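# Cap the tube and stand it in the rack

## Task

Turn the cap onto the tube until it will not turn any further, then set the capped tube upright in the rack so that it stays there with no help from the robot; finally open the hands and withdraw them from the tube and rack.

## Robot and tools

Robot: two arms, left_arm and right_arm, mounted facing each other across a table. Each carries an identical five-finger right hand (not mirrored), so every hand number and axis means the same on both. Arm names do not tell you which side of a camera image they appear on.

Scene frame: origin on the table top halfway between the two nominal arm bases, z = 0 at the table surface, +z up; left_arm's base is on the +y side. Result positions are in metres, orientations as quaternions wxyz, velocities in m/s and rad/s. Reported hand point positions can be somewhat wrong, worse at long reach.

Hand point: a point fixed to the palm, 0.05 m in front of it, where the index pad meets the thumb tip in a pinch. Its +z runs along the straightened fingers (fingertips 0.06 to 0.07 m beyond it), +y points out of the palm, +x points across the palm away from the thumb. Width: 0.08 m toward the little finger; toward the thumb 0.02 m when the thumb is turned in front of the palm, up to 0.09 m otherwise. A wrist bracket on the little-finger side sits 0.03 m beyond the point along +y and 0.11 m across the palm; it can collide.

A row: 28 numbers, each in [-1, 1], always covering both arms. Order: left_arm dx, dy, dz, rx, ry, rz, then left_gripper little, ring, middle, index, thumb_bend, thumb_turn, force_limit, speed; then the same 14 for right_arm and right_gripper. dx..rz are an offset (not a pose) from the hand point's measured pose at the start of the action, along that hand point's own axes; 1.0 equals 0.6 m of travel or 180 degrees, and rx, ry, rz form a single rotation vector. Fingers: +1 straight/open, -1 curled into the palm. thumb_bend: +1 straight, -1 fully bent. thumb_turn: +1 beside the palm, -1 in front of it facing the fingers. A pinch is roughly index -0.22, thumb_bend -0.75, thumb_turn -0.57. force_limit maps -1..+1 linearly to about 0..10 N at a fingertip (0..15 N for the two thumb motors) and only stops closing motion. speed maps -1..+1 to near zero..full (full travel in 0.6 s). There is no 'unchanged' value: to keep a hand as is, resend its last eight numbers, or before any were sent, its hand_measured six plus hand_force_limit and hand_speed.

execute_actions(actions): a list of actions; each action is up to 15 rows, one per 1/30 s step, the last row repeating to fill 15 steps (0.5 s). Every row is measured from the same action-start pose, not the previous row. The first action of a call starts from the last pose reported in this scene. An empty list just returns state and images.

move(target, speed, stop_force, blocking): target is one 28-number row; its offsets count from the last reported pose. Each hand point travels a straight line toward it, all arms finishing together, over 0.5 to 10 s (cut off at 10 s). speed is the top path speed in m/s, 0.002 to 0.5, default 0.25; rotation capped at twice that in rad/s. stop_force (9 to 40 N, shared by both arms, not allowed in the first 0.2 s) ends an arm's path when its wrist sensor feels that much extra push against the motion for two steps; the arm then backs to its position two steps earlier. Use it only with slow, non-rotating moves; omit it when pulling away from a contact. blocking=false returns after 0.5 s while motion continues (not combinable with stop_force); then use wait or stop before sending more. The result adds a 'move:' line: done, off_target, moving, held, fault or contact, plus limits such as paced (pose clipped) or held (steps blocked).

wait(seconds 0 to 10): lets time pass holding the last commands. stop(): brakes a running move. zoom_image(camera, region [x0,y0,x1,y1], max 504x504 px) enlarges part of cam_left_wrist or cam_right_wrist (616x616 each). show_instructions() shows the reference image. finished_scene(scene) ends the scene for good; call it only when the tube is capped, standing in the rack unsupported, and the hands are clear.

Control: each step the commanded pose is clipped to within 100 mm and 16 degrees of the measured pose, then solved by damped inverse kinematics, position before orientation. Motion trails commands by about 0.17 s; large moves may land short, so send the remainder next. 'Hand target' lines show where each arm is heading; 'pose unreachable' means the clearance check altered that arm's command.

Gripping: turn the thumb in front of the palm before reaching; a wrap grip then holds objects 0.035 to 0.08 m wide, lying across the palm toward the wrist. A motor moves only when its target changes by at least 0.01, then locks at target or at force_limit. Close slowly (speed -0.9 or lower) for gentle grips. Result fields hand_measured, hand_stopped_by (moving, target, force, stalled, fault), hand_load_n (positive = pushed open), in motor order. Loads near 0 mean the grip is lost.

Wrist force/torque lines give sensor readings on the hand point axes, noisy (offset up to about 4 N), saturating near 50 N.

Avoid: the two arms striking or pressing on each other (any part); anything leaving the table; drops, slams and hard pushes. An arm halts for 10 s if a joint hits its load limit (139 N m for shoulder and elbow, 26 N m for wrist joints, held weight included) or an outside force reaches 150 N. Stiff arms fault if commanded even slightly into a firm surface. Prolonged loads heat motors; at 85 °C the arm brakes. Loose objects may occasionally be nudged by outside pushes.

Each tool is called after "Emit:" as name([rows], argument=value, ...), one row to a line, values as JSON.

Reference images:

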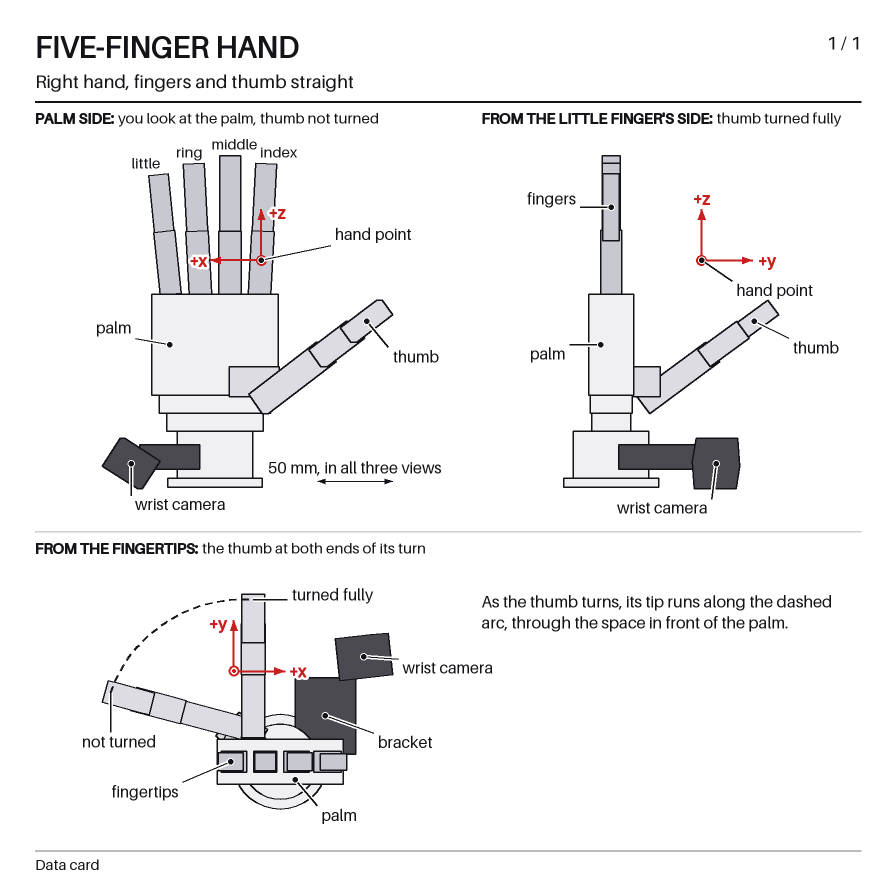

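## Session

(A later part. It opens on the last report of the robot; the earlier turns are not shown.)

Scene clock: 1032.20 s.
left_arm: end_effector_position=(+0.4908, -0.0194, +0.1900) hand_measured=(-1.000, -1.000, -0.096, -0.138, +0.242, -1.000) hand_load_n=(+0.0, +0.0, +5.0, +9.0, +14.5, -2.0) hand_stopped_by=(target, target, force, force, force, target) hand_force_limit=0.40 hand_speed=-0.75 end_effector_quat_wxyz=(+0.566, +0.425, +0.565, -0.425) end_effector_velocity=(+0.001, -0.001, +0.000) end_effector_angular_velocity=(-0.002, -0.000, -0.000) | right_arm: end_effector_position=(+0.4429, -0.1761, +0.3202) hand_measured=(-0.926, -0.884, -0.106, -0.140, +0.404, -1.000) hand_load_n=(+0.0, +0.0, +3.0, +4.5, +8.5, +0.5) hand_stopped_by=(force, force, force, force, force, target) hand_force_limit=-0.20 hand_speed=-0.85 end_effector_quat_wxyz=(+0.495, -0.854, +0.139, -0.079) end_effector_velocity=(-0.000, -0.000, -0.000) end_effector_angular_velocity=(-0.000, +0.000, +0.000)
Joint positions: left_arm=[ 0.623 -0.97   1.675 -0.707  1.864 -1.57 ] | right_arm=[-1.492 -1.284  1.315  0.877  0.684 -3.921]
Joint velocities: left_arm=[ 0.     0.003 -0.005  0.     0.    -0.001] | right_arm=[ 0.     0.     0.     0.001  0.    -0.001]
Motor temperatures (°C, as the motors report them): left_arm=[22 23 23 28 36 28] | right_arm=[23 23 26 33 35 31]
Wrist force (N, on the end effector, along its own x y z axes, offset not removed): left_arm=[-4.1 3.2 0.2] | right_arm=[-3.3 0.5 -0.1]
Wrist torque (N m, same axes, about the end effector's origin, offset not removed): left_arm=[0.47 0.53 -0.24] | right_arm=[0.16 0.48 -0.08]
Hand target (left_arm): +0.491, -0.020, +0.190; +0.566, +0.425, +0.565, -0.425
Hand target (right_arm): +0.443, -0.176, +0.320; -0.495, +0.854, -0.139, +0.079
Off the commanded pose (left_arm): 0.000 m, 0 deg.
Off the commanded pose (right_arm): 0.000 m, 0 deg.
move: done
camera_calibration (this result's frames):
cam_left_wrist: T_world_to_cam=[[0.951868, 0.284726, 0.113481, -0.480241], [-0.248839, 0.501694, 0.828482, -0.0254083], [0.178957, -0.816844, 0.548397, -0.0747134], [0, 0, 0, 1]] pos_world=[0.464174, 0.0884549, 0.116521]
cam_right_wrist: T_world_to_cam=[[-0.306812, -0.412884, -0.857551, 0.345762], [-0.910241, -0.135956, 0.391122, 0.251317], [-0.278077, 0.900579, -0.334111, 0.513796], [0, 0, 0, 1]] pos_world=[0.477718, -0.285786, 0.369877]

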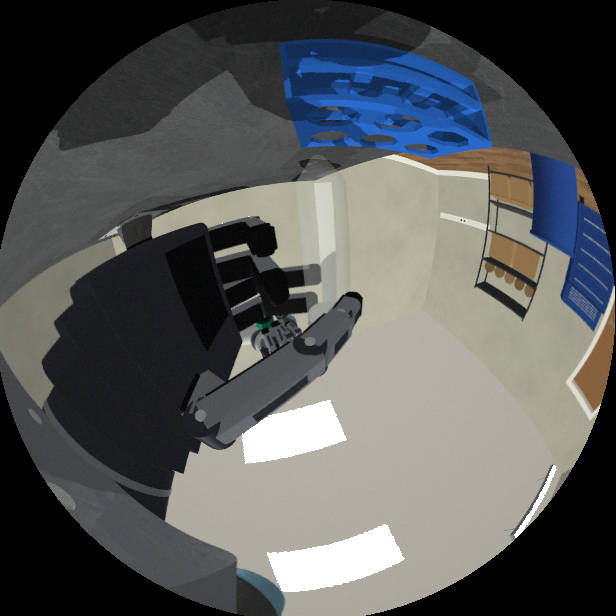

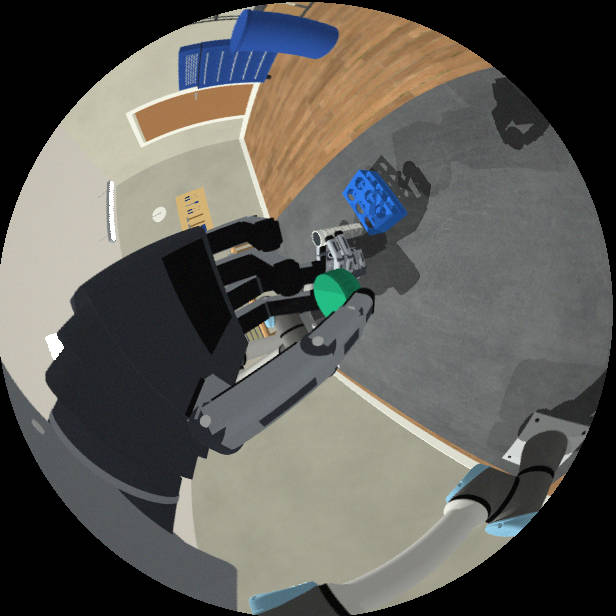

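Emit:
move(target=[0.032,0.015,-0.012,0,0,0,-1,-1,-0.5,-0.5,0.1,-1,0.4,-0.75,0,0,0,0,0,0,-1,-1,-0.42,-0.42,0.2,-1,-0.2,-0.85], speed=0.04)

Emit:
zoom_image(camera="cam_right_wrist", region=[310,180,410,280])

Emit:
zoom_image(camera="cam_left_wrist", region=[250,90,400,240])

Scene clock: 1047.23 s.
left_arm: end_effector_position=(+0.4975, -0.0101, +0.1710) hand_measured=(-1.000, -1.000, -0.096, -0.138, +0.242, -1.000) hand_load_n=(+0.0, +0.0, +5.0, +9.0, +14.5, -2.0) hand_stopped_by=(target, target, force, force, force, target) hand_force_limit=0.40 hand_speed=-0.75 end_effector_quat_wxyz=(+0.566, +0.425, +0.565, -0.425) end_effector_velocity=(+0.000, +0.000, -0.002) end_effector_angular_velocity=(+0.000, +0.000, -0.001) | right_arm: end_effector_position=(+0.4429, -0.1761, +0.3202) hand_measured=(-0.926, -0.884, -0.106, -0.140, +0.404, -1.000) hand_load_n=(+0.0, +0.0, +3.0, +4.5, +8.5, +0.5) hand_stopped_by=(force, force, force, force, force, target) hand_force_limit=-0.20 hand_speed=-0.85 end_effector_quat_wxyz=(+0.495, -0.854, +0.139, -0.079) end_effector_velocity=(+0.001, +0.000, +0.000) end_effector_angular_velocity=(+0.001, -0.001, -0.000)
Joint positions: left_arm=[ 0.643 -0.942  1.69  -0.749  1.884 -1.57 ] | right_arm=[-1.492 -1.284  1.315  0.877  0.684 -3.921]
Joint velocities: left_arm=[ 0.001  0.003  0.001 -0.003  0.001 -0.   ] | right_arm=[ 0.     0.001 -0.001 -0.001 -0.     0.001]
Motor temperatures (°C, as the motors report them): left_arm=[22 23 23 28 36 28] | right_arm=[23 23 26 33 35 31]
Wrist force (N, on the end effector, along its own x y z axes, offset not removed): left_arm=[-1.2 0.1 0.5] | right_arm=[0.9 2.6 -0.1]
Wrist torque (N m, same axes, about the end effector's origin, offset not removed): left_arm=[0.06 0.11 -0.12] | right_arm=[0.47 -0.12 0.12]
Hand target (left_arm): +0.498, -0.010, +0.171; +0.566, +0.425, +0.565, -0.425
Hand target (right_arm): +0.443, -0.176, +0.320; -0.495, +0.854, -0.139, +0.079
Off the commanded pose (left_arm): 0.000 m, 0 deg.
Off the commanded pose (right_arm): 0.000 m, 0 deg.
move: done
camera_calibration (this result's frames):
cam_left_wrist: T_world_to_cam=[[0.95187, 0.284736, 0.113441, -0.487049], [-0.248811, 0.501693, 0.828491, -0.012714], [0.178989, -0.816841, 0.548391, -0.0578484], [0, 0, 0, 1]] pos_world=[0.470798, 0.0978063, 0.0975085]
cam_right_wrist: T_world_to_cam=[[-0.306812, -0.412884, -0.857551, 0.345762], [-0.910241, -0.135956, 0.391122, 0.251317], [-0.278077, 0.900579, -0.334111, 0.513796], [0, 0, 0, 1]] pos_world=[0.477718, -0.285786, 0.369877]

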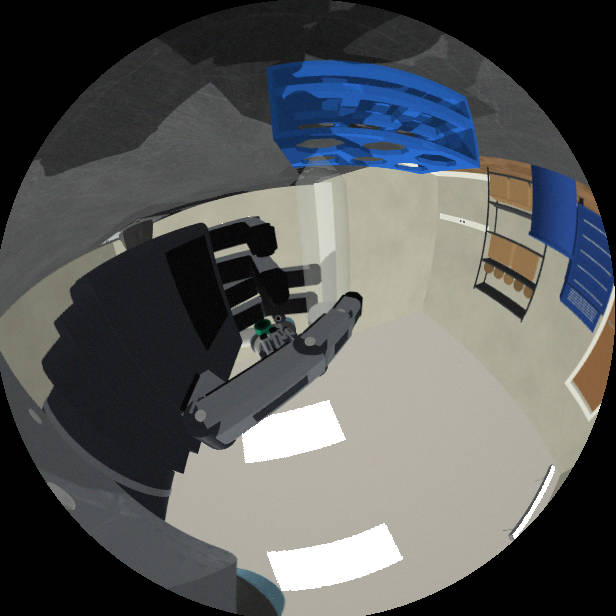

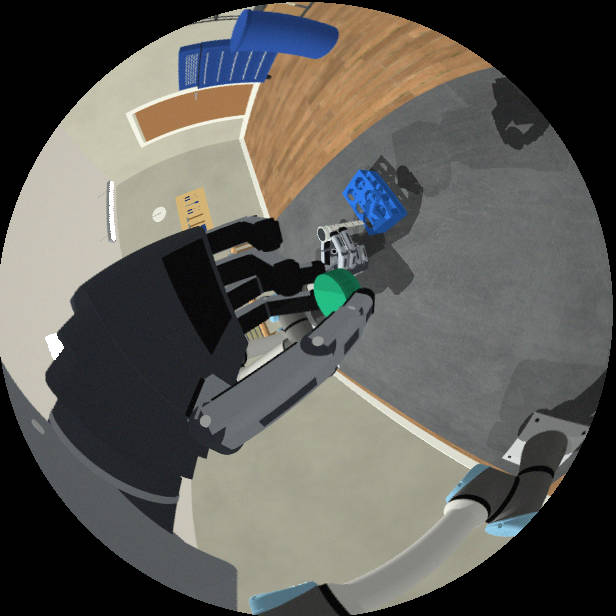

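Region (310, 180, 410, 280) of cam_right_wrist's 616x616 image, scaled by 5.040, with more detail than that image has.

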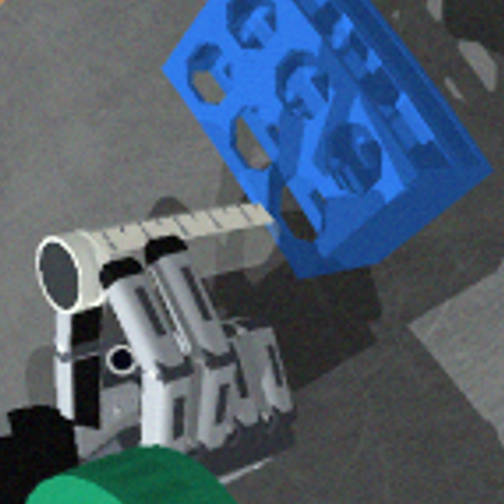

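Region (250, 90, 400, 240) of cam_left_wrist's 616x616 image, scaled by 3.360, with more detail than that image has.

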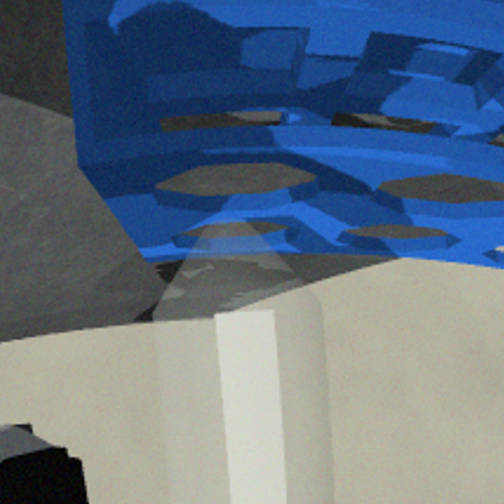

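Emit:
move(target=[0.027,0.001,-0.002,0,0,0,-1,-1,-0.5,-0.5,0.1,-1,0.4,-0.75,0,0,0,0,0,0,-1,-1,-0.42,-0.42,0.2,-1,-0.2,-0.85], speed=0.02)

Emit:
zoom_image(camera="cam_right_wrist", region=[330,195,400,265])

Emit:
zoom_image(camera="cam_left_wrist", region=[270,120,370,220])

Scene clock: 1056.97 s.
left_arm: end_effector_position=(+0.4977, -0.0088, +0.1549) hand_measured=(-1.000, -1.000, -0.096, -0.138, +0.242, -1.000) hand_load_n=(+0.0, +0.0, +5.5, +8.5, +14.0, -2.0) hand_stopped_by=(target, target, force, force, force, target) hand_force_limit=0.40 hand_speed=-0.75 end_effector_quat_wxyz=(+0.566, +0.425, +0.565, -0.425) end_effector_velocity=(-0.001, -0.001, -0.002) end_effector_angular_velocity=(+0.000, +0.000, -0.002) | right_arm: end_effector_position=(+0.4429, -0.1761, +0.3202) hand_measured=(-0.926, -0.884, -0.106, -0.140, +0.404, -1.000) hand_load_n=(+0.0, +0.0, +3.0, +4.5, +8.5, +0.5) hand_stopped_by=(force, force, force, force, force, target) hand_force_limit=-0.20 hand_speed=-0.85 end_effector_quat_wxyz=(+0.495, -0.854, +0.139, -0.079) end_effector_velocity=(-0.000, -0.000, -0.001) end_effector_angular_velocity=(-0.001, +0.002, -0.000)
Joint positions: left_arm=[ 0.645 -0.917  1.699 -0.783  1.886 -1.57 ] | right_arm=[-1.492 -1.284  1.315  0.877  0.684 -3.921]
Joint velocities: left_arm=[-0.002  0.002  0.001 -0.004  0.001 -0.   ] | right_arm=[ 0.     0.001  0.002  0.     0.    -0.   ]
Motor temperatures (°C, as the motors report them): left_arm=[22 23 23 28 36 28] | right_arm=[23 23 26 33 35 31]
Wrist force (N, on the end effector, along its own x y z axes, offset not removed): left_arm=[-4.7 0.6 -4.4] | right_arm=[-1.6 -2.6 2.9]
Wrist torque (N m, same axes, about the end effector's origin, offset not removed): left_arm=[0.61 0.77 -0.25] | right_arm=[-0.44 0.10 -0.26]
Hand target (left_arm): +0.498, -0.009, +0.155; +0.566, +0.425, +0.565, -0.425
Hand target (right_arm): +0.443, -0.176, +0.320; -0.495, +0.854, -0.139, +0.079
Off the commanded pose (left_arm): 0.000 m, 0 deg.
Off the commanded pose (right_arm): 0.000 m, 0 deg.
move: done
camera_calibration (this result's frames):
cam_left_wrist: T_world_to_cam=[[0.951865, 0.284734, 0.113491, -0.485869], [-0.248849, 0.501678, 0.828488, 0.0000079405], [0.178963, -0.816851, 0.548386, -0.0480075], [0, 0, 0, 1]] pos_world=[0.471076, 0.0991247, 0.0814617]
cam_right_wrist: T_world_to_cam=[[-0.306812, -0.412884, -0.857551, 0.345762], [-0.910241, -0.135956, 0.391122, 0.251317], [-0.278077, 0.900579, -0.334111, 0.513796], [0, 0, 0, 1]] pos_world=[0.477718, -0.285786, 0.369877]

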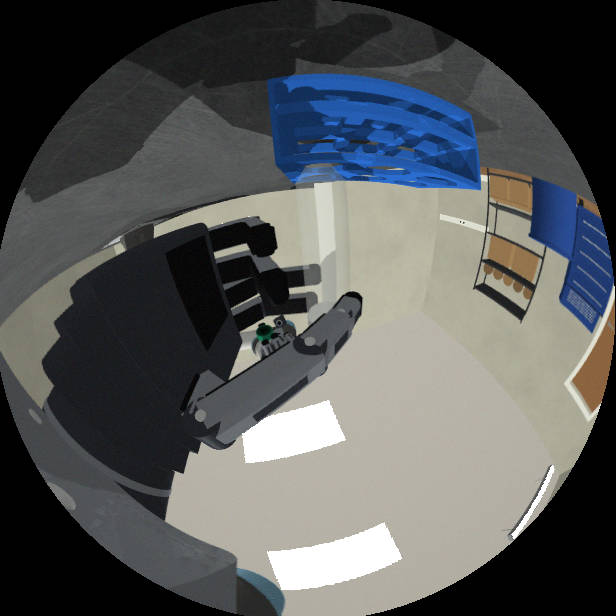

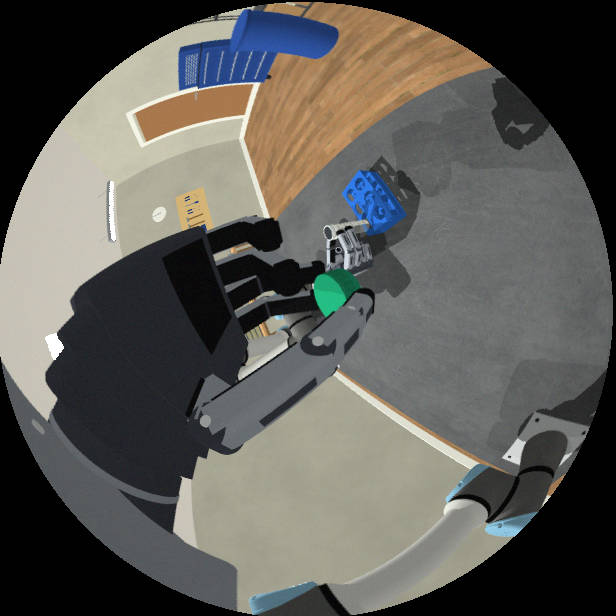

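Region (330, 195, 400, 265) of cam_right_wrist's 616x616 image, scaled by 7.200, with more detail than that image has.

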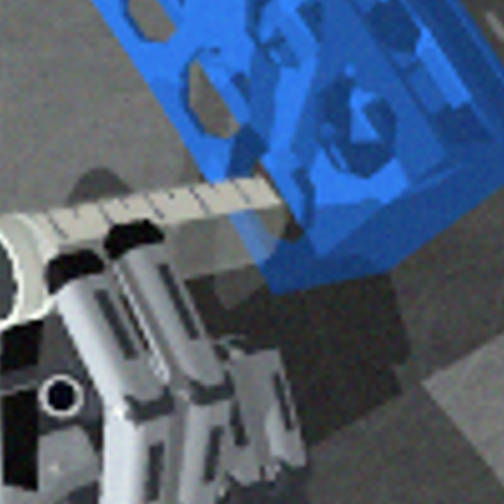

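Region (270, 120, 370, 220) of cam_left_wrist's 616x616 image, scaled by 5.040, with more detail than that image has.

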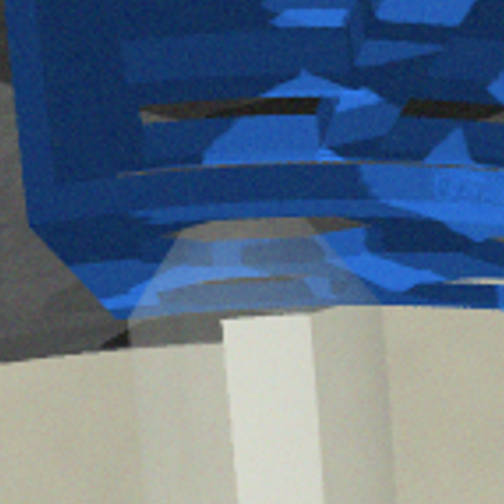

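Emit:
move(target=[0.004,0.001,0.012,0,0,0,-1,-1,-0.5,-0.5,0.1,-1,0.4,-0.75,0,0,0,0,0,0,-1,-1,-0.42,-0.42,0.2,-1,-0.2,-0.85], speed=0.02)

Emit:
move(target=[0.02,0,0,0,0,0,-1,-1,-0.5,-0.5,0.1,-1,0.4,-0.75,0,0,0,0,0,0,-1,-1,-0.42,-0.42,0.2,-1,-0.2,-0.85], speed=0.01, stop_force=9)

Scene clock: 1065.73 s.
left_arm: end_effector_position=(+0.5003, -0.0154, +0.1525) hand_measured=(-1.000, -1.000, -0.096, -0.138, +0.242, -1.000) hand_load_n=(+0.0, +0.0, +5.0, +9.0, +14.5, -2.0) hand_stopped_by=(target, target, force, force, force, target) hand_force_limit=0.40 hand_speed=-0.75 end_effector_quat_wxyz=(+0.566, +0.425, +0.565, -0.425) end_effector_velocity=(+0.000, -0.002, -0.001) end_effector_angular_velocity=(+0.001, +0.000, -0.001) | right_arm: end_effector_position=(+0.4429, -0.1761, +0.3202) hand_measured=(-0.926, -0.884, -0.106, -0.140, +0.404, -1.000) hand_load_n=(+0.0, +0.0, +3.0, +4.5, +8.5, +0.5) hand_stopped_by=(force, force, force, force, force, target) hand_force_limit=-0.20 hand_speed=-0.85 end_effector_quat_wxyz=(+0.495, -0.854, +0.139, -0.079) end_effector_velocity=(+0.001, -0.000, +0.000) end_effector_angular_velocity=(-0.001, -0.001, -0.001)
Joint positions: left_arm=[ 0.642 -0.902  1.679 -0.778  1.883 -1.57 ] | right_arm=[-1.492 -1.284  1.315  0.877  0.684 -3.921]
Joint velocities: left_arm=[-0.001  0.003 -0.004  0.002 -0.001  0.   ] | right_arm=[-0.     0.    -0.001 -0.     0.001  0.001]
Motor temperatures (°C, as the motors report them): left_arm=[22 23 23 28 36 28] | right_arm=[23 23 26 33 35 31]
Wrist force (N, on the end effector, along its own x y z axes, offset not removed): left_arm=[-0.1 -1.1 -0.1] | right_arm=[-2.6 2.1 -0.6]
Wrist torque (N m, same axes, about the end effector's origin, offset not removed): left_arm=[0.16 -0.19 -0.13] | right_arm=[0.24 0.34 0.08]
Hand target (left_arm): +0.500, -0.016, +0.153; +0.566, +0.425, +0.565, -0.425
Hand target (right_arm): +0.443, -0.176, +0.320; -0.495, +0.854, -0.139, +0.079
Off the commanded pose (left_arm): 0.000 m, 0 deg.
Off the commanded pose (right_arm): 0.000 m, 0 deg.
move: done
camera_calibration (this result's frames):
cam_left_wrist: T_world_to_cam=[[0.951868, 0.284743, 0.113437, -0.486127], [-0.248809, 0.501688, 0.828495, 0.00587425], [0.178998, -0.816842, 0.548387, -0.0525675], [0, 0, 0, 1]] pos_world=[0.4736, 0.0925348, 0.0791051]
cam_right_wrist: T_world_to_cam=[[-0.306812, -0.412884, -0.857551, 0.345762], [-0.910241, -0.135956, 0.391122, 0.251317], [-0.278077, 0.900579, -0.334111, 0.513796], [0, 0, 0, 1]] pos_world=[0.477718, -0.285786, 0.369877]

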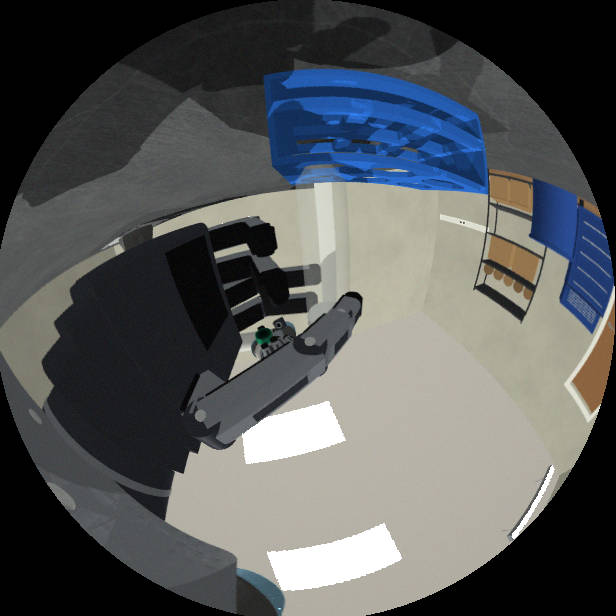

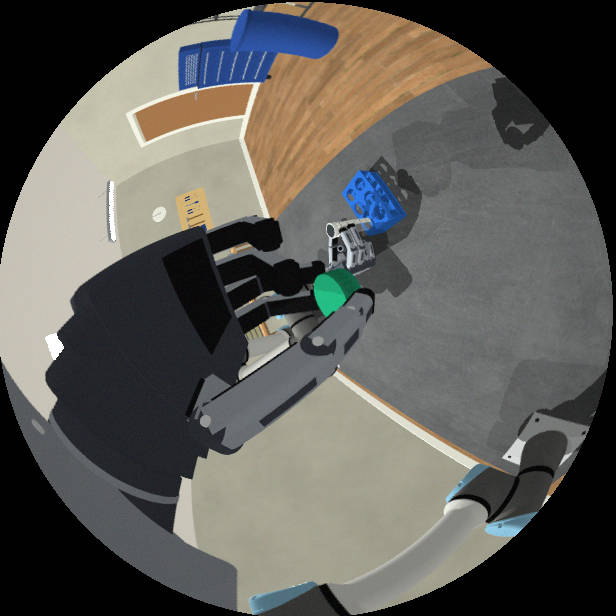

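Scene clock: 1067.17 s.
left_arm: end_effector_position=(+0.5003, -0.0154, +0.1407) hand_measured=(-1.000, -1.000, -0.096, -0.138, +0.242, -1.000) hand_load_n=(+0.0, +0.0, +5.0, +9.0, +14.5, -1.5) hand_stopped_by=(target, target, force, force, force, target) hand_force_limit=0.40 hand_speed=-0.75 end_effector_quat_wxyz=(+0.566, +0.425, +0.565, -0.425) end_effector_velocity=(-0.000, -0.000, -0.002) end_effector_angular_velocity=(-0.000, -0.000, -0.000) | right_arm: end_effector_position=(+0.4429, -0.1761, +0.3202) hand_measured=(-0.926, -0.884, -0.106, -0.140, +0.404, -1.000) hand_load_n=(+0.0, +0.0, +3.0, +4.5, +8.5, +0.5) hand_stopped_by=(force, force, force, force, force, target) hand_force_limit=-0.20 hand_speed=-0.85 end_effector_quat_wxyz=(+0.495, -0.854, +0.139, -0.079) end_effector_velocity=(+0.000, -0.000, +0.000) end_effector_angular_velocity=(+0.000, -0.001, -0.001)
Joint positions: left_arm=[ 0.642 -0.882  1.683 -0.801  1.883 -1.57 ] | right_arm=[-1.492 -1.284  1.315  0.877  0.684 -3.921]
Joint velocities: left_arm=[-0.     0.003  0.    -0.003  0.    -0.   ] | right_arm=[-0.    -0.     0.    -0.001  0.001  0.001]
Motor temperatures (°C, as the motors report them): left_arm=[22 23 23 28 36 28] | right_arm=[23 23 26 33 35 31]
Wrist force (N, on the end effector, along its own x y z axes, offset not removed): left_arm=[-0.5 3.6 -2.7] | right_arm=[1.8 -0.2 -0.3]
Wrist torque (N m, same axes, about the end effector's origin, offset not removed): left_arm=[0.84 0.13 0.02] | right_arm=[0.02 -0.22 0.19]
Hand target (left_arm): +0.500, -0.015, +0.141; +0.566, +0.425, +0.565, -0.425
Hand target (right_arm): +0.443, -0.176, +0.320; -0.495, +0.854, -0.139, +0.079
Off the commanded pose (left_arm): 0.000 m, 0 deg.
Off the commanded pose (right_arm): 0.000 m, 0 deg.
move: done
camera_calibration (this result's frames):
cam_left_wrist: T_world_to_cam=[[0.951879, 0.284709, 0.113435, -0.484788], [-0.248789, 0.501692, 0.828498, 0.0156865], [0.178972, -0.816851, 0.548383, -0.0460673], [0, 0, 0, 1]] pos_world=[0.473607, 0.0925235, 0.067258]
cam_right_wrist: T_world_to_cam=[[-0.306812, -0.412884, -0.857551, 0.345762], [-0.910241, -0.135956, 0.391122, 0.251318], [-0.278077, 0.900579, -0.334111, 0.513796], [0, 0, 0, 1]] pos_world=[0.477718, -0.285786, 0.369877]

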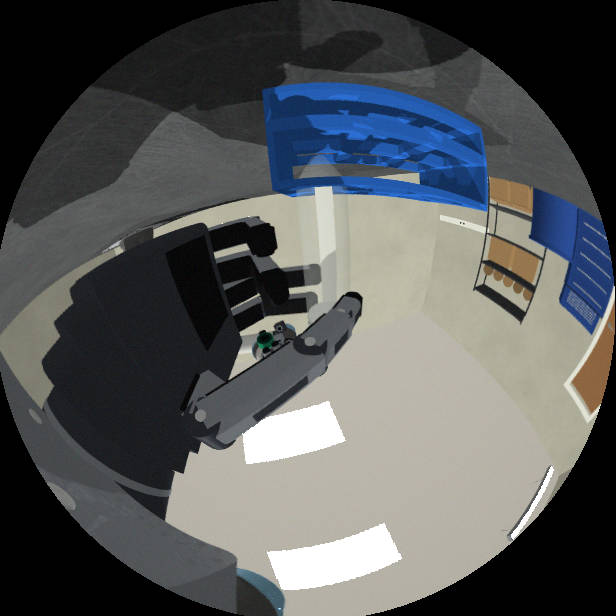

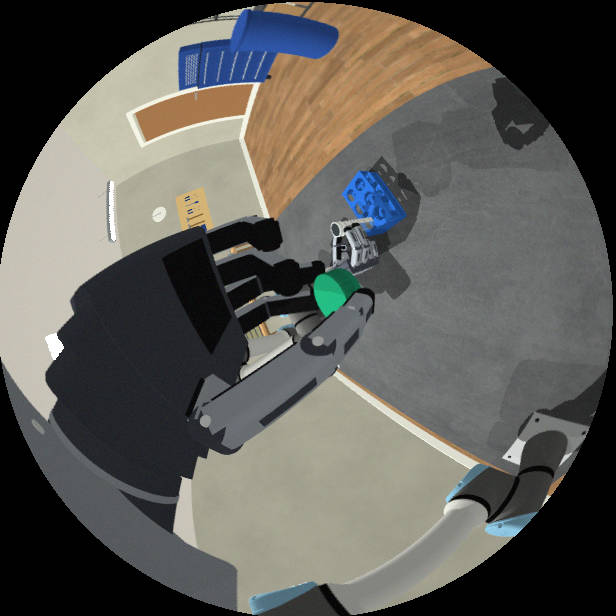

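Emit:
execute_actions(actions=[])

Scene clock: 1091.57 s.
left_arm: end_effector_position=(+0.5003, -0.0154, +0.1405) hand_measured=(-1.000, -1.000, -0.096, -0.138, +0.242, -1.000) hand_load_n=(+0.0, +0.0, +5.0, +9.0, +14.5, -2.0) hand_stopped_by=(target, target, force, force, force, target) hand_force_limit=0.40 hand_speed=-0.75 end_effector_quat_wxyz=(+0.566, +0.425, +0.565, -0.425) end_effector_velocity=(-0.001, -0.001, +0.001) end_effector_angular_velocity=(-0.001, -0.001, -0.002) | right_arm: end_effector_position=(+0.4429, -0.1761, +0.3202) hand_measured=(-0.926, -0.884, -0.106, -0.140, +0.404, -1.000) hand_load_n=(+0.0, +0.0, +3.0, +4.5, +8.5, +0.5) hand_stopped_by=(force, force, force, force, force, target) hand_force_limit=-0.20 hand_speed=-0.85 end_effector_quat_wxyz=(+0.495, -0.854, +0.139, -0.079) end_effector_velocity=(-0.000, +0.000, -0.000) end_effector_angular_velocity=(+0.000, +0.002, +0.000)
Joint positions: left_arm=[ 0.642 -0.882  1.683 -0.801  1.883 -1.57 ] | right_arm=[-1.492 -1.284  1.315  0.877  0.684 -3.921]
Joint velocities: left_arm=[-0.002 -0.    -0.    -0.001  0.     0.   ] | right_arm=[ 0.     0.     0.001  0.001 -0.     0.   ]
Motor temperatures (°C, as the motors report them): left_arm=[22 23 23 28 36 28] | right_arm=[23 23 26 33 35 31]
Wrist force (N, on the end effector, along its own x y z axes, offset not removed): left_arm=[2.2 -0.3 1.8] | right_arm=[-3.9 1.5 3.7]
Wrist torque (N m, same axes, about the end effector's origin, offset not removed): left_arm=[0.05 -0.53 0.06] | right_arm=[-0.06 0.46 0.06]
Hand target (left_arm): +0.500, -0.015, +0.141; +0.566, +0.425, +0.565, -0.425
Hand target (right_arm): +0.443, -0.176, +0.320; -0.495, +0.854, -0.139, +0.079
Off the commanded pose (left_arm): 0.000 m, 0 deg.
Off the commanded pose (right_arm): 0.000 m, 0 deg.
camera_calibration (this result's frames):
cam_left_wrist: T_world_to_cam=[[0.951869, 0.284742, 0.113436, -0.484791], [-0.248808, 0.501686, 0.828496, 0.0158205], [0.178999, -0.816843, 0.548385, -0.0459842], [0, 0, 0, 1]] pos_world=[0.473625, 0.0925418, 0.0671025]
cam_right_wrist: T_world_to_cam=[[-0.306812, -0.412884, -0.857551, 0.345762], [-0.910241, -0.135956, 0.391122, 0.251318], [-0.278077, 0.900579, -0.334111, 0.513796], [0, 0, 0, 1]] pos_world=[0.477718, -0.285786, 0.369877]

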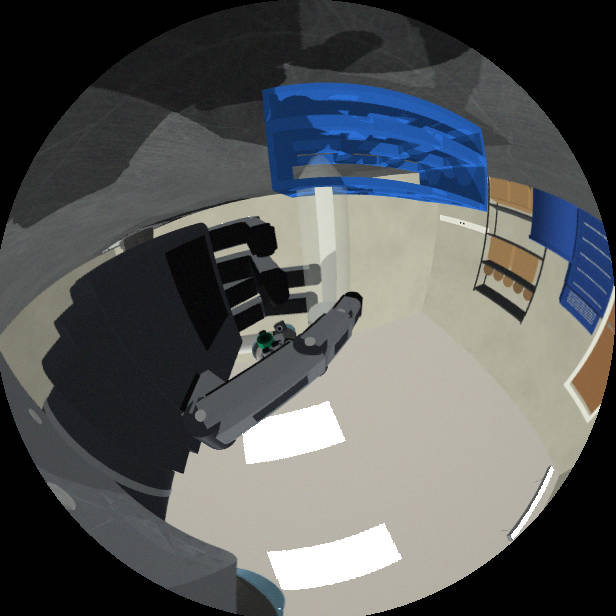

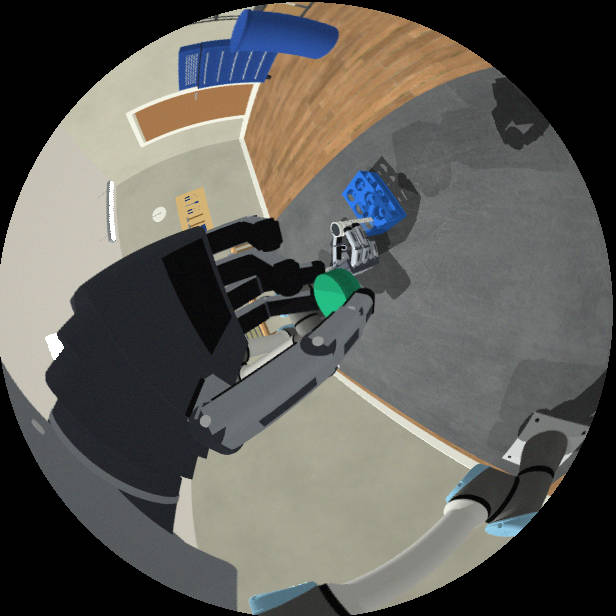

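Emit:
move(target=[0.03,0,0,0,0,0,-1,-1,-0.5,-0.5,0.1,-1,0.4,-0.75,0,0,0,0,0,0,-1,-1,-0.42,-0.42,0.2,-1,-0.2,-0.85], speed=0.01, stop_force=9)

Emit:
move(target=[0,0,0,0,0,0,-1,-1,0.3,0.3,0.6,-1,0.4,-0.8,0,0,0,0,0,0,-1,-1,-0.42,-0.42,0.2,-1,-0.2,-0.85])

Scene clock: 1102.20 s.
left_arm: end_effector_position=(+0.5003, -0.0153, +0.1227) hand_measured=(-1.000, -1.000, -0.096, -0.138, +0.242, -1.000) hand_load_n=(+0.0, +0.0, +5.0, +9.0, +14.5, -2.0) hand_stopped_by=(target, target, force, force, force, target) hand_force_limit=0.40 hand_speed=-0.75 end_effector_quat_wxyz=(+0.566, +0.425, +0.565, -0.425) end_effector_velocity=(+0.000, +0.000, -0.002) end_effector_angular_velocity=(+0.000, -0.000, +0.001) | right_arm: end_effector_position=(+0.4429, -0.1761, +0.3202) hand_measured=(-0.926, -0.884, -0.106, -0.140, +0.404, -1.000) hand_load_n=(+0.0, +0.0, +3.0, +4.5, +8.5, +0.5) hand_stopped_by=(force, force, force, force, force, target) hand_force_limit=-0.20 hand_speed=-0.85 end_effector_quat_wxyz=(+0.495, -0.854, +0.139, -0.079) end_effector_velocity=(+0.000, -0.000, +0.000) end_effector_angular_velocity=(-0.000, -0.002, -0.000)
Joint positions: left_arm=[ 0.642 -0.851  1.687 -0.836  1.883 -1.57 ] | right_arm=[-1.492 -1.284  1.315  0.877  0.684 -3.921]
Joint velocities: left_arm=[ 0.001  0.003  0.    -0.003 -0.     0.   ] | right_arm=[ 0.    -0.    -0.001 -0.     0.001 -0.   ]
Motor temperatures (°C, as the motors report them): left_arm=[22 23 23 28 36 28] | right_arm=[23 23 26 33 35 31]
Wrist force (N, on the end effector, along its own x y z axes, offset not removed): left_arm=[-1.8 1.0 -1.4] | right_arm=[-2.1 0.1 0.2]
Wrist torque (N m, same axes, about the end effector's origin, offset not removed): left_arm=[0.47 0.04 -0.12] | right_arm=[-0.05 0.20 0.13]
Hand target (left_arm): +0.500, -0.015, +0.123; +0.566, +0.425, +0.565, -0.425
Hand target (right_arm): +0.443, -0.176, +0.320; -0.495, +0.854, -0.139, +0.079
Off the commanded pose (left_arm): 0.000 m, 0 deg.
Off the commanded pose (right_arm): 0.000 m, 0 deg.
move: done
camera_calibration (this result's frames):
cam_left_wrist: T_world_to_cam=[[0.951869, 0.284742, 0.113434, -0.482806], [-0.248805, 0.501682, 0.8285, 0.0306095], [0.179001, -0.816846, 0.548381, -0.0361952], [0, 0, 0, 1]] pos_world=[0.473663, 0.0925531, 0.0492555]
cam_right_wrist: T_world_to_cam=[[-0.306812, -0.412884, -0.857551, 0.345762], [-0.910241, -0.135956, 0.391122, 0.251318], [-0.278077, 0.900579, -0.334111, 0.513796], [0, 0, 0, 1]] pos_world=[0.477718, -0.285786, 0.369877]

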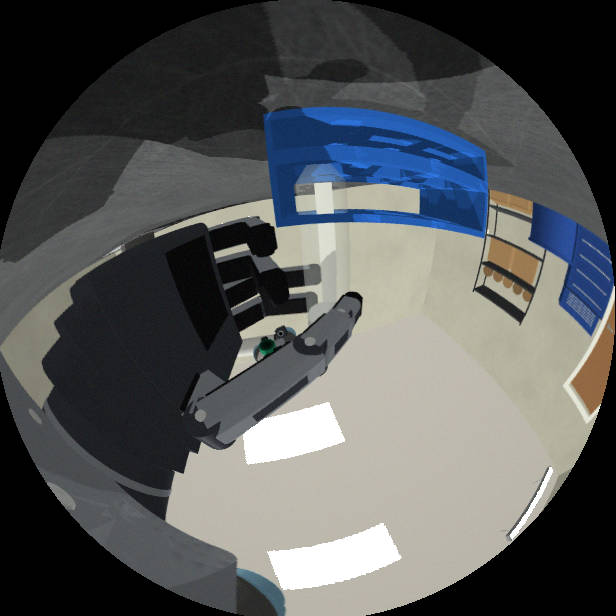

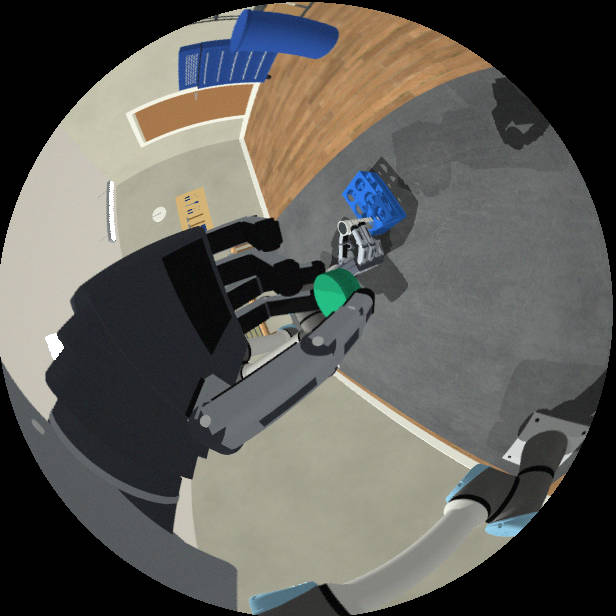

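Scene clock: 1104.20 s.
left_arm: end_effector_position=(+0.5003, -0.0153, +0.1227) hand_measured=(-1.000, -1.000, +0.300, +0.300, +0.600, -1.000) hand_load_n=(+0.0, +0.0, +0.0, +0.0, +0.0, +0.0) hand_stopped_by=(target, target, target, target, target, target) hand_force_limit=0.40 hand_speed=-0.80 end_effector_quat_wxyz=(+0.566, +0.425, +0.565, -0.425) end_effector_velocity=(-0.001, -0.001, +0.000) end_effector_angular_velocity=(-0.001, -0.000, -0.003) | right_arm: end_effector_position=(+0.4429, -0.1761, +0.3202) hand_measured=(-0.926, -0.884, -0.106, -0.140, +0.404, -1.000) hand_load_n=(+0.0, +0.0, +3.0, +4.5, +8.5, +0.5) hand_stopped_by=(force, force, force, force, force, target) hand_force_limit=-0.20 hand_speed=-0.85 end_effector_quat_wxyz=(+0.495, -0.854, +0.139, -0.079) end_effector_velocity=(+0.000, +0.000, -0.000) end_effector_angular_velocity=(+0.000, -0.001, +0.000)
Joint positions: left_arm=[ 0.642 -0.851  1.687 -0.836  1.883 -1.57 ] | right_arm=[-1.492 -1.284  1.315  0.877  0.684 -3.921]
Joint velocities: left_arm=[-0.002 -0.     0.    -0.001  0.001 -0.   ] | right_arm=[ 0.     0.     0.    -0.002  0.     0.   ]
Motor temperatures (°C, as the motors report them): left_arm=[22 23 23 28 36 28] | right_arm=[23 23 26 33 35 31]
Wrist force (N, on the end effector, along its own x y z axes, offset not removed): left_arm=[-2.3 1.3 -0.4] | right_arm=[-3.6 1.4 0.2]
Wrist torque (N m, same axes, about the end effector's origin, offset not removed): left_arm=[0.59 0.14 -0.13] | right_arm=[0.18 0.71 -0.07]
Hand target (left_arm): +0.500, -0.015, +0.123; +0.566, +0.425, +0.565, -0.425
Hand target (right_arm): +0.443, -0.176, +0.320; -0.495, +0.854, -0.139, +0.079
Off the commanded pose (left_arm): 0.000 m, 0 deg.
Off the commanded pose (right_arm): 0.000 m, 0 deg.
move: done
camera_calibration (this result's frames):
cam_left_wrist: T_world_to_cam=[[0.95187, 0.284739, 0.113431, -0.482806], [-0.2488, 0.501675, 0.828505, 0.030608], [0.179003, -0.816851, 0.548373, -0.0361889], [0, 0, 0, 1]] pos_world=[0.473661, 0.0925576, 0.0492512]
cam_right_wrist: T_world_to_cam=[[-0.306812, -0.412884, -0.857551, 0.345762], [-0.910241, -0.135956, 0.391122, 0.251318], [-0.278077, 0.900579, -0.334111, 0.513796], [0, 0, 0, 1]] pos_world=[0.477718, -0.285786, 0.369877]

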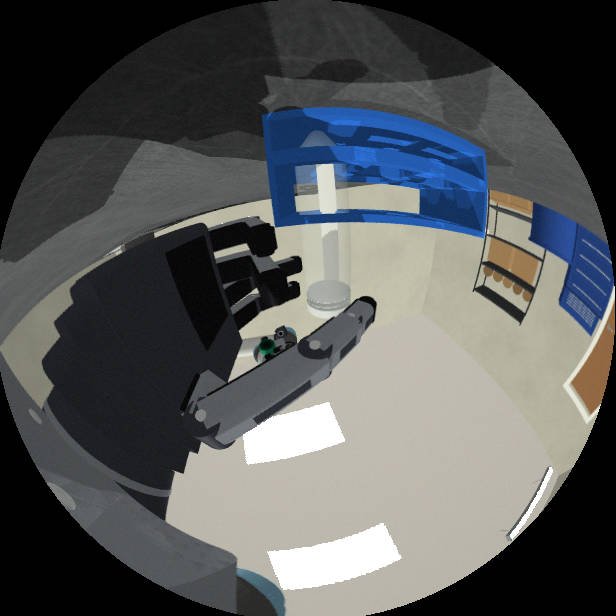

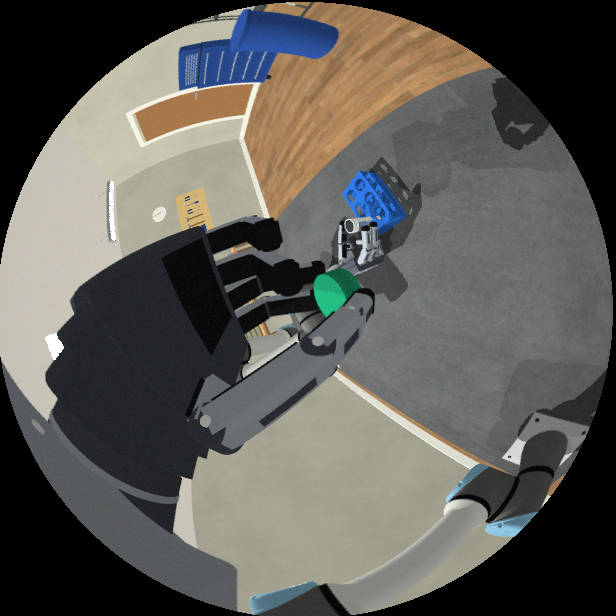

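Emit:
move(target=[0.044,0,0,0,0.055,0,-1,-1,0.3,0.3,0.6,-1,0.4,-0.8,0,0.17,0.22,0,0,0,-1,-1,-0.42,-0.42,0.2,-1,-0.2,-0.85], speed=0.07)

Emit:
move(target=[0,0,0,0,0,0,-1,-1,-0.5,-0.5,0.1,-1,0.4,-0.8,0,0,0,0,0,0,-1,-1,-0.42,-0.42,0.2,-1,-0.2,-0.85])

Scene clock: 1116.53 s.
left_arm: end_effector_position=(+0.5004, -0.0153, +0.0963) hand_measured=(-1.000, -1.000, +0.300, +0.300, +0.600, -1.000) hand_load_n=(+0.0, +0.0, +0.0, +0.0, +0.0, +0.0) hand_stopped_by=(target, target, target, target, target, target) hand_force_limit=0.40 hand_speed=-0.80 end_effector_quat_wxyz=(+0.515, +0.460, +0.612, -0.386) end_effector_velocity=(+0.000, +0.000, -0.000) end_effector_angular_velocity=(+0.002, +0.000, +0.000) | right_arm: end_effector_position=(+0.4626, -0.1159, +0.1661) hand_measured=(-0.926, -0.884, -0.106, -0.140, +0.404, -1.000) hand_load_n=(+0.0, +0.0, +3.0, +4.5, +8.5, +0.5) hand_stopped_by=(force, force, force, force, force, target) hand_force_limit=-0.20 hand_speed=-0.85 end_effector_quat_wxyz=(+0.495, -0.854, +0.139, -0.079) end_effector_velocity=(+0.001, +0.001, -0.001) end_effector_angular_velocity=(+0.001, -0.001, +0.000)
Joint positions: left_arm=[ 0.643 -0.85   1.628 -0.597  1.879 -1.514] | right_arm=[-1.371 -1.122  1.47   0.458  0.763 -3.784]
Joint velocities: left_arm=[ 0.     0.    -0.001  0.002  0.     0.001] | right_arm=[ 0.001  0.003 -0.    -0.005  0.     0.002]
Motor temperatures (°C, as the motors report them): left_arm=[22 23 23 28 36 28] | right_arm=[23 23 26 33 35 31]
Wrist force (N, on the end effector, along its own x y z axes, offset not removed): left_arm=[-0.5 -1.0 3.9] | right_arm=[-6.3 -0.6 1.3]
Wrist torque (N m, same axes, about the end effector's origin, offset not removed): left_arm=[-0.27 -0.19 -0.07] | right_arm=[-0.02 0.87 -0.32]
Hand target (left_arm): +0.500, -0.015, +0.096; +0.515, +0.460, +0.612, -0.386
Hand target (right_arm): +0.463, -0.116, +0.166; -0.495, +0.854, -0.139, +0.079
Off the commanded pose (left_arm): 0.000 m, 0 deg.
Off the commanded pose (right_arm): 0.000 m, 0 deg.
move: done
camera_calibration (this result's frames):
cam_left_wrist: T_world_to_cam=[[0.957205, 0.266341, 0.113229, -0.482831], [-0.207088, 0.357027, 0.910849, 0.0214638], [0.20217, -0.895318, 0.396904, -0.0199286], [0, 0, 0, 1]] pos_world=[0.470642, 0.103092, 0.0430301]
cam_right_wrist: T_world_to_cam=[[-0.30685, -0.413044, -0.85746, 0.244557], [-0.910181, -0.136022, 0.39124, 0.337601], [-0.278232, 0.900496, -0.334207, 0.413639], [0, 0, 0, 1]] pos_world=[0.497408, -0.225546, 0.215856]

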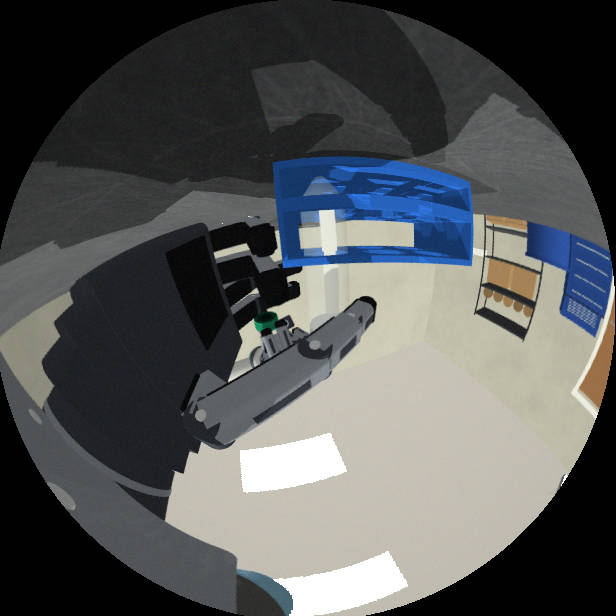

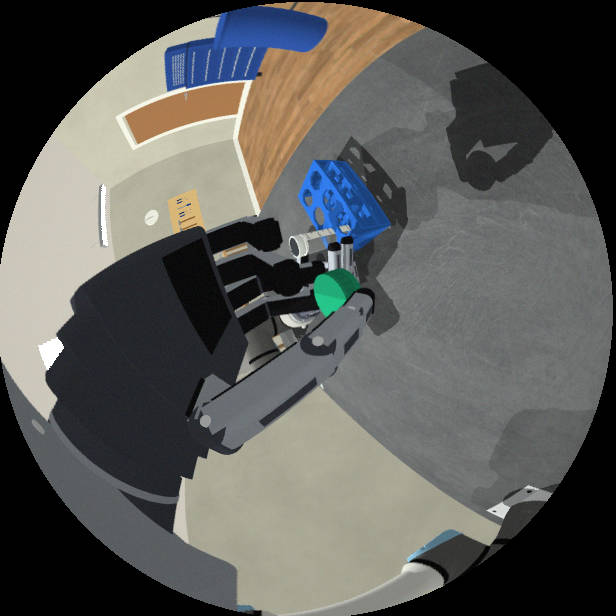

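Scene clock: 1118.27 s.
left_arm: end_effector_position=(+0.5004, -0.0153, +0.0963) hand_measured=(-1.000, -1.000, -0.118, -0.186, +0.334, -1.000) hand_load_n=(+0.0, +0.0, +5.5, +6.5, +13.0, -0.5) hand_stopped_by=(target, target, force, force, force, target) hand_force_limit=0.40 hand_speed=-0.80 end_effector_quat_wxyz=(+0.515, +0.460, +0.612, -0.386) end_effector_velocity=(-0.000, -0.000, -0.000) end_effector_angular_velocity=(+0.000, +0.000, -0.001) | right_arm: end_effector_position=(+0.4625, -0.1159, +0.1661) hand_measured=(-0.926, -0.884, -0.106, -0.140, +0.404, -1.000) hand_load_n=(+0.0, +0.0, +3.0, +4.5, +8.5, +0.5) hand_stopped_by=(force, force, force, force, force, target) hand_force_limit=-0.20 hand_speed=-0.85 end_effector_quat_wxyz=(+0.495, -0.854, +0.139, -0.079) end_effector_velocity=(-0.000, +0.000, -0.000) end_effector_angular_velocity=(-0.000, +0.001, -0.000)
Joint positions: left_arm=[ 0.643 -0.85   1.628 -0.598  1.879 -1.514] | right_arm=[-1.371 -1.122  1.47   0.458  0.763 -3.784]
Joint velocities: left_arm=[-0.001  0.    -0.     0.001  0.     0.   ] | right_arm=[ 0.     0.    -0.     0.     0.     0.001]
Motor temperatures (°C, as the motors report them): left_arm=[22 23 23 28 36 28] | right_arm=[23 23 26 33 35 31]
Wrist force (N, on the end effector, along its own x y z axes, offset not removed): left_arm=[0.2 0.0 0.2] | right_arm=[0.7 -3.9 0.6]
Wrist torque (N m, same axes, about the end effector's origin, offset not removed): left_arm=[0.22 -0.24 -0.03] | right_arm=[-0.54 -0.06 0.06]
Hand target (left_arm): +0.500, -0.015, +0.096; +0.515, +0.460, +0.612, -0.386
Hand target (right_arm): +0.463, -0.116, +0.166; -0.495, +0.854, -0.139, +0.079
Off the commanded pose (left_arm): 0.000 m, 0 deg.
Off the commanded pose (right_arm): 0.000 m, 0 deg.
move: done
camera_calibration (this result's frames):
cam_left_wrist: T_world_to_cam=[[0.957199, 0.266342, 0.113275, -0.482836], [-0.207145, 0.357086, 0.910813, 0.0214798], [0.202139, -0.895294, 0.396974, -0.0199462], [0, 0, 0, 1]] pos_world=[0.470652, 0.103072, 0.0430472]
cam_right_wrist: T_world_to_cam=[[-0.306869, -0.413077, -0.857437, 0.244538], [-0.910166, -0.136027, 0.391272, 0.337587], [-0.27826, 0.90048, -0.334226, 0.413628], [0, 0, 0, 1]] pos_world=[0.497398, -0.22553, 0.215834]

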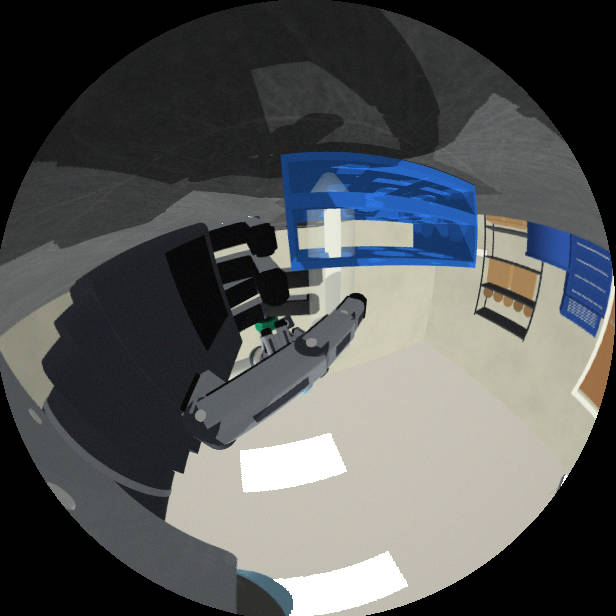

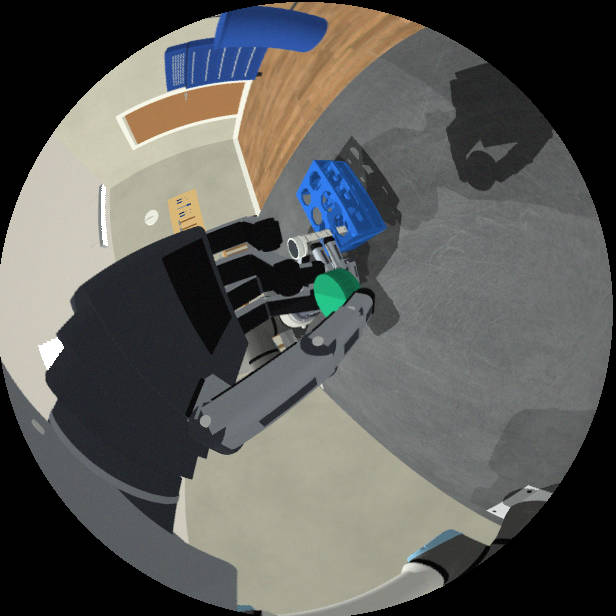

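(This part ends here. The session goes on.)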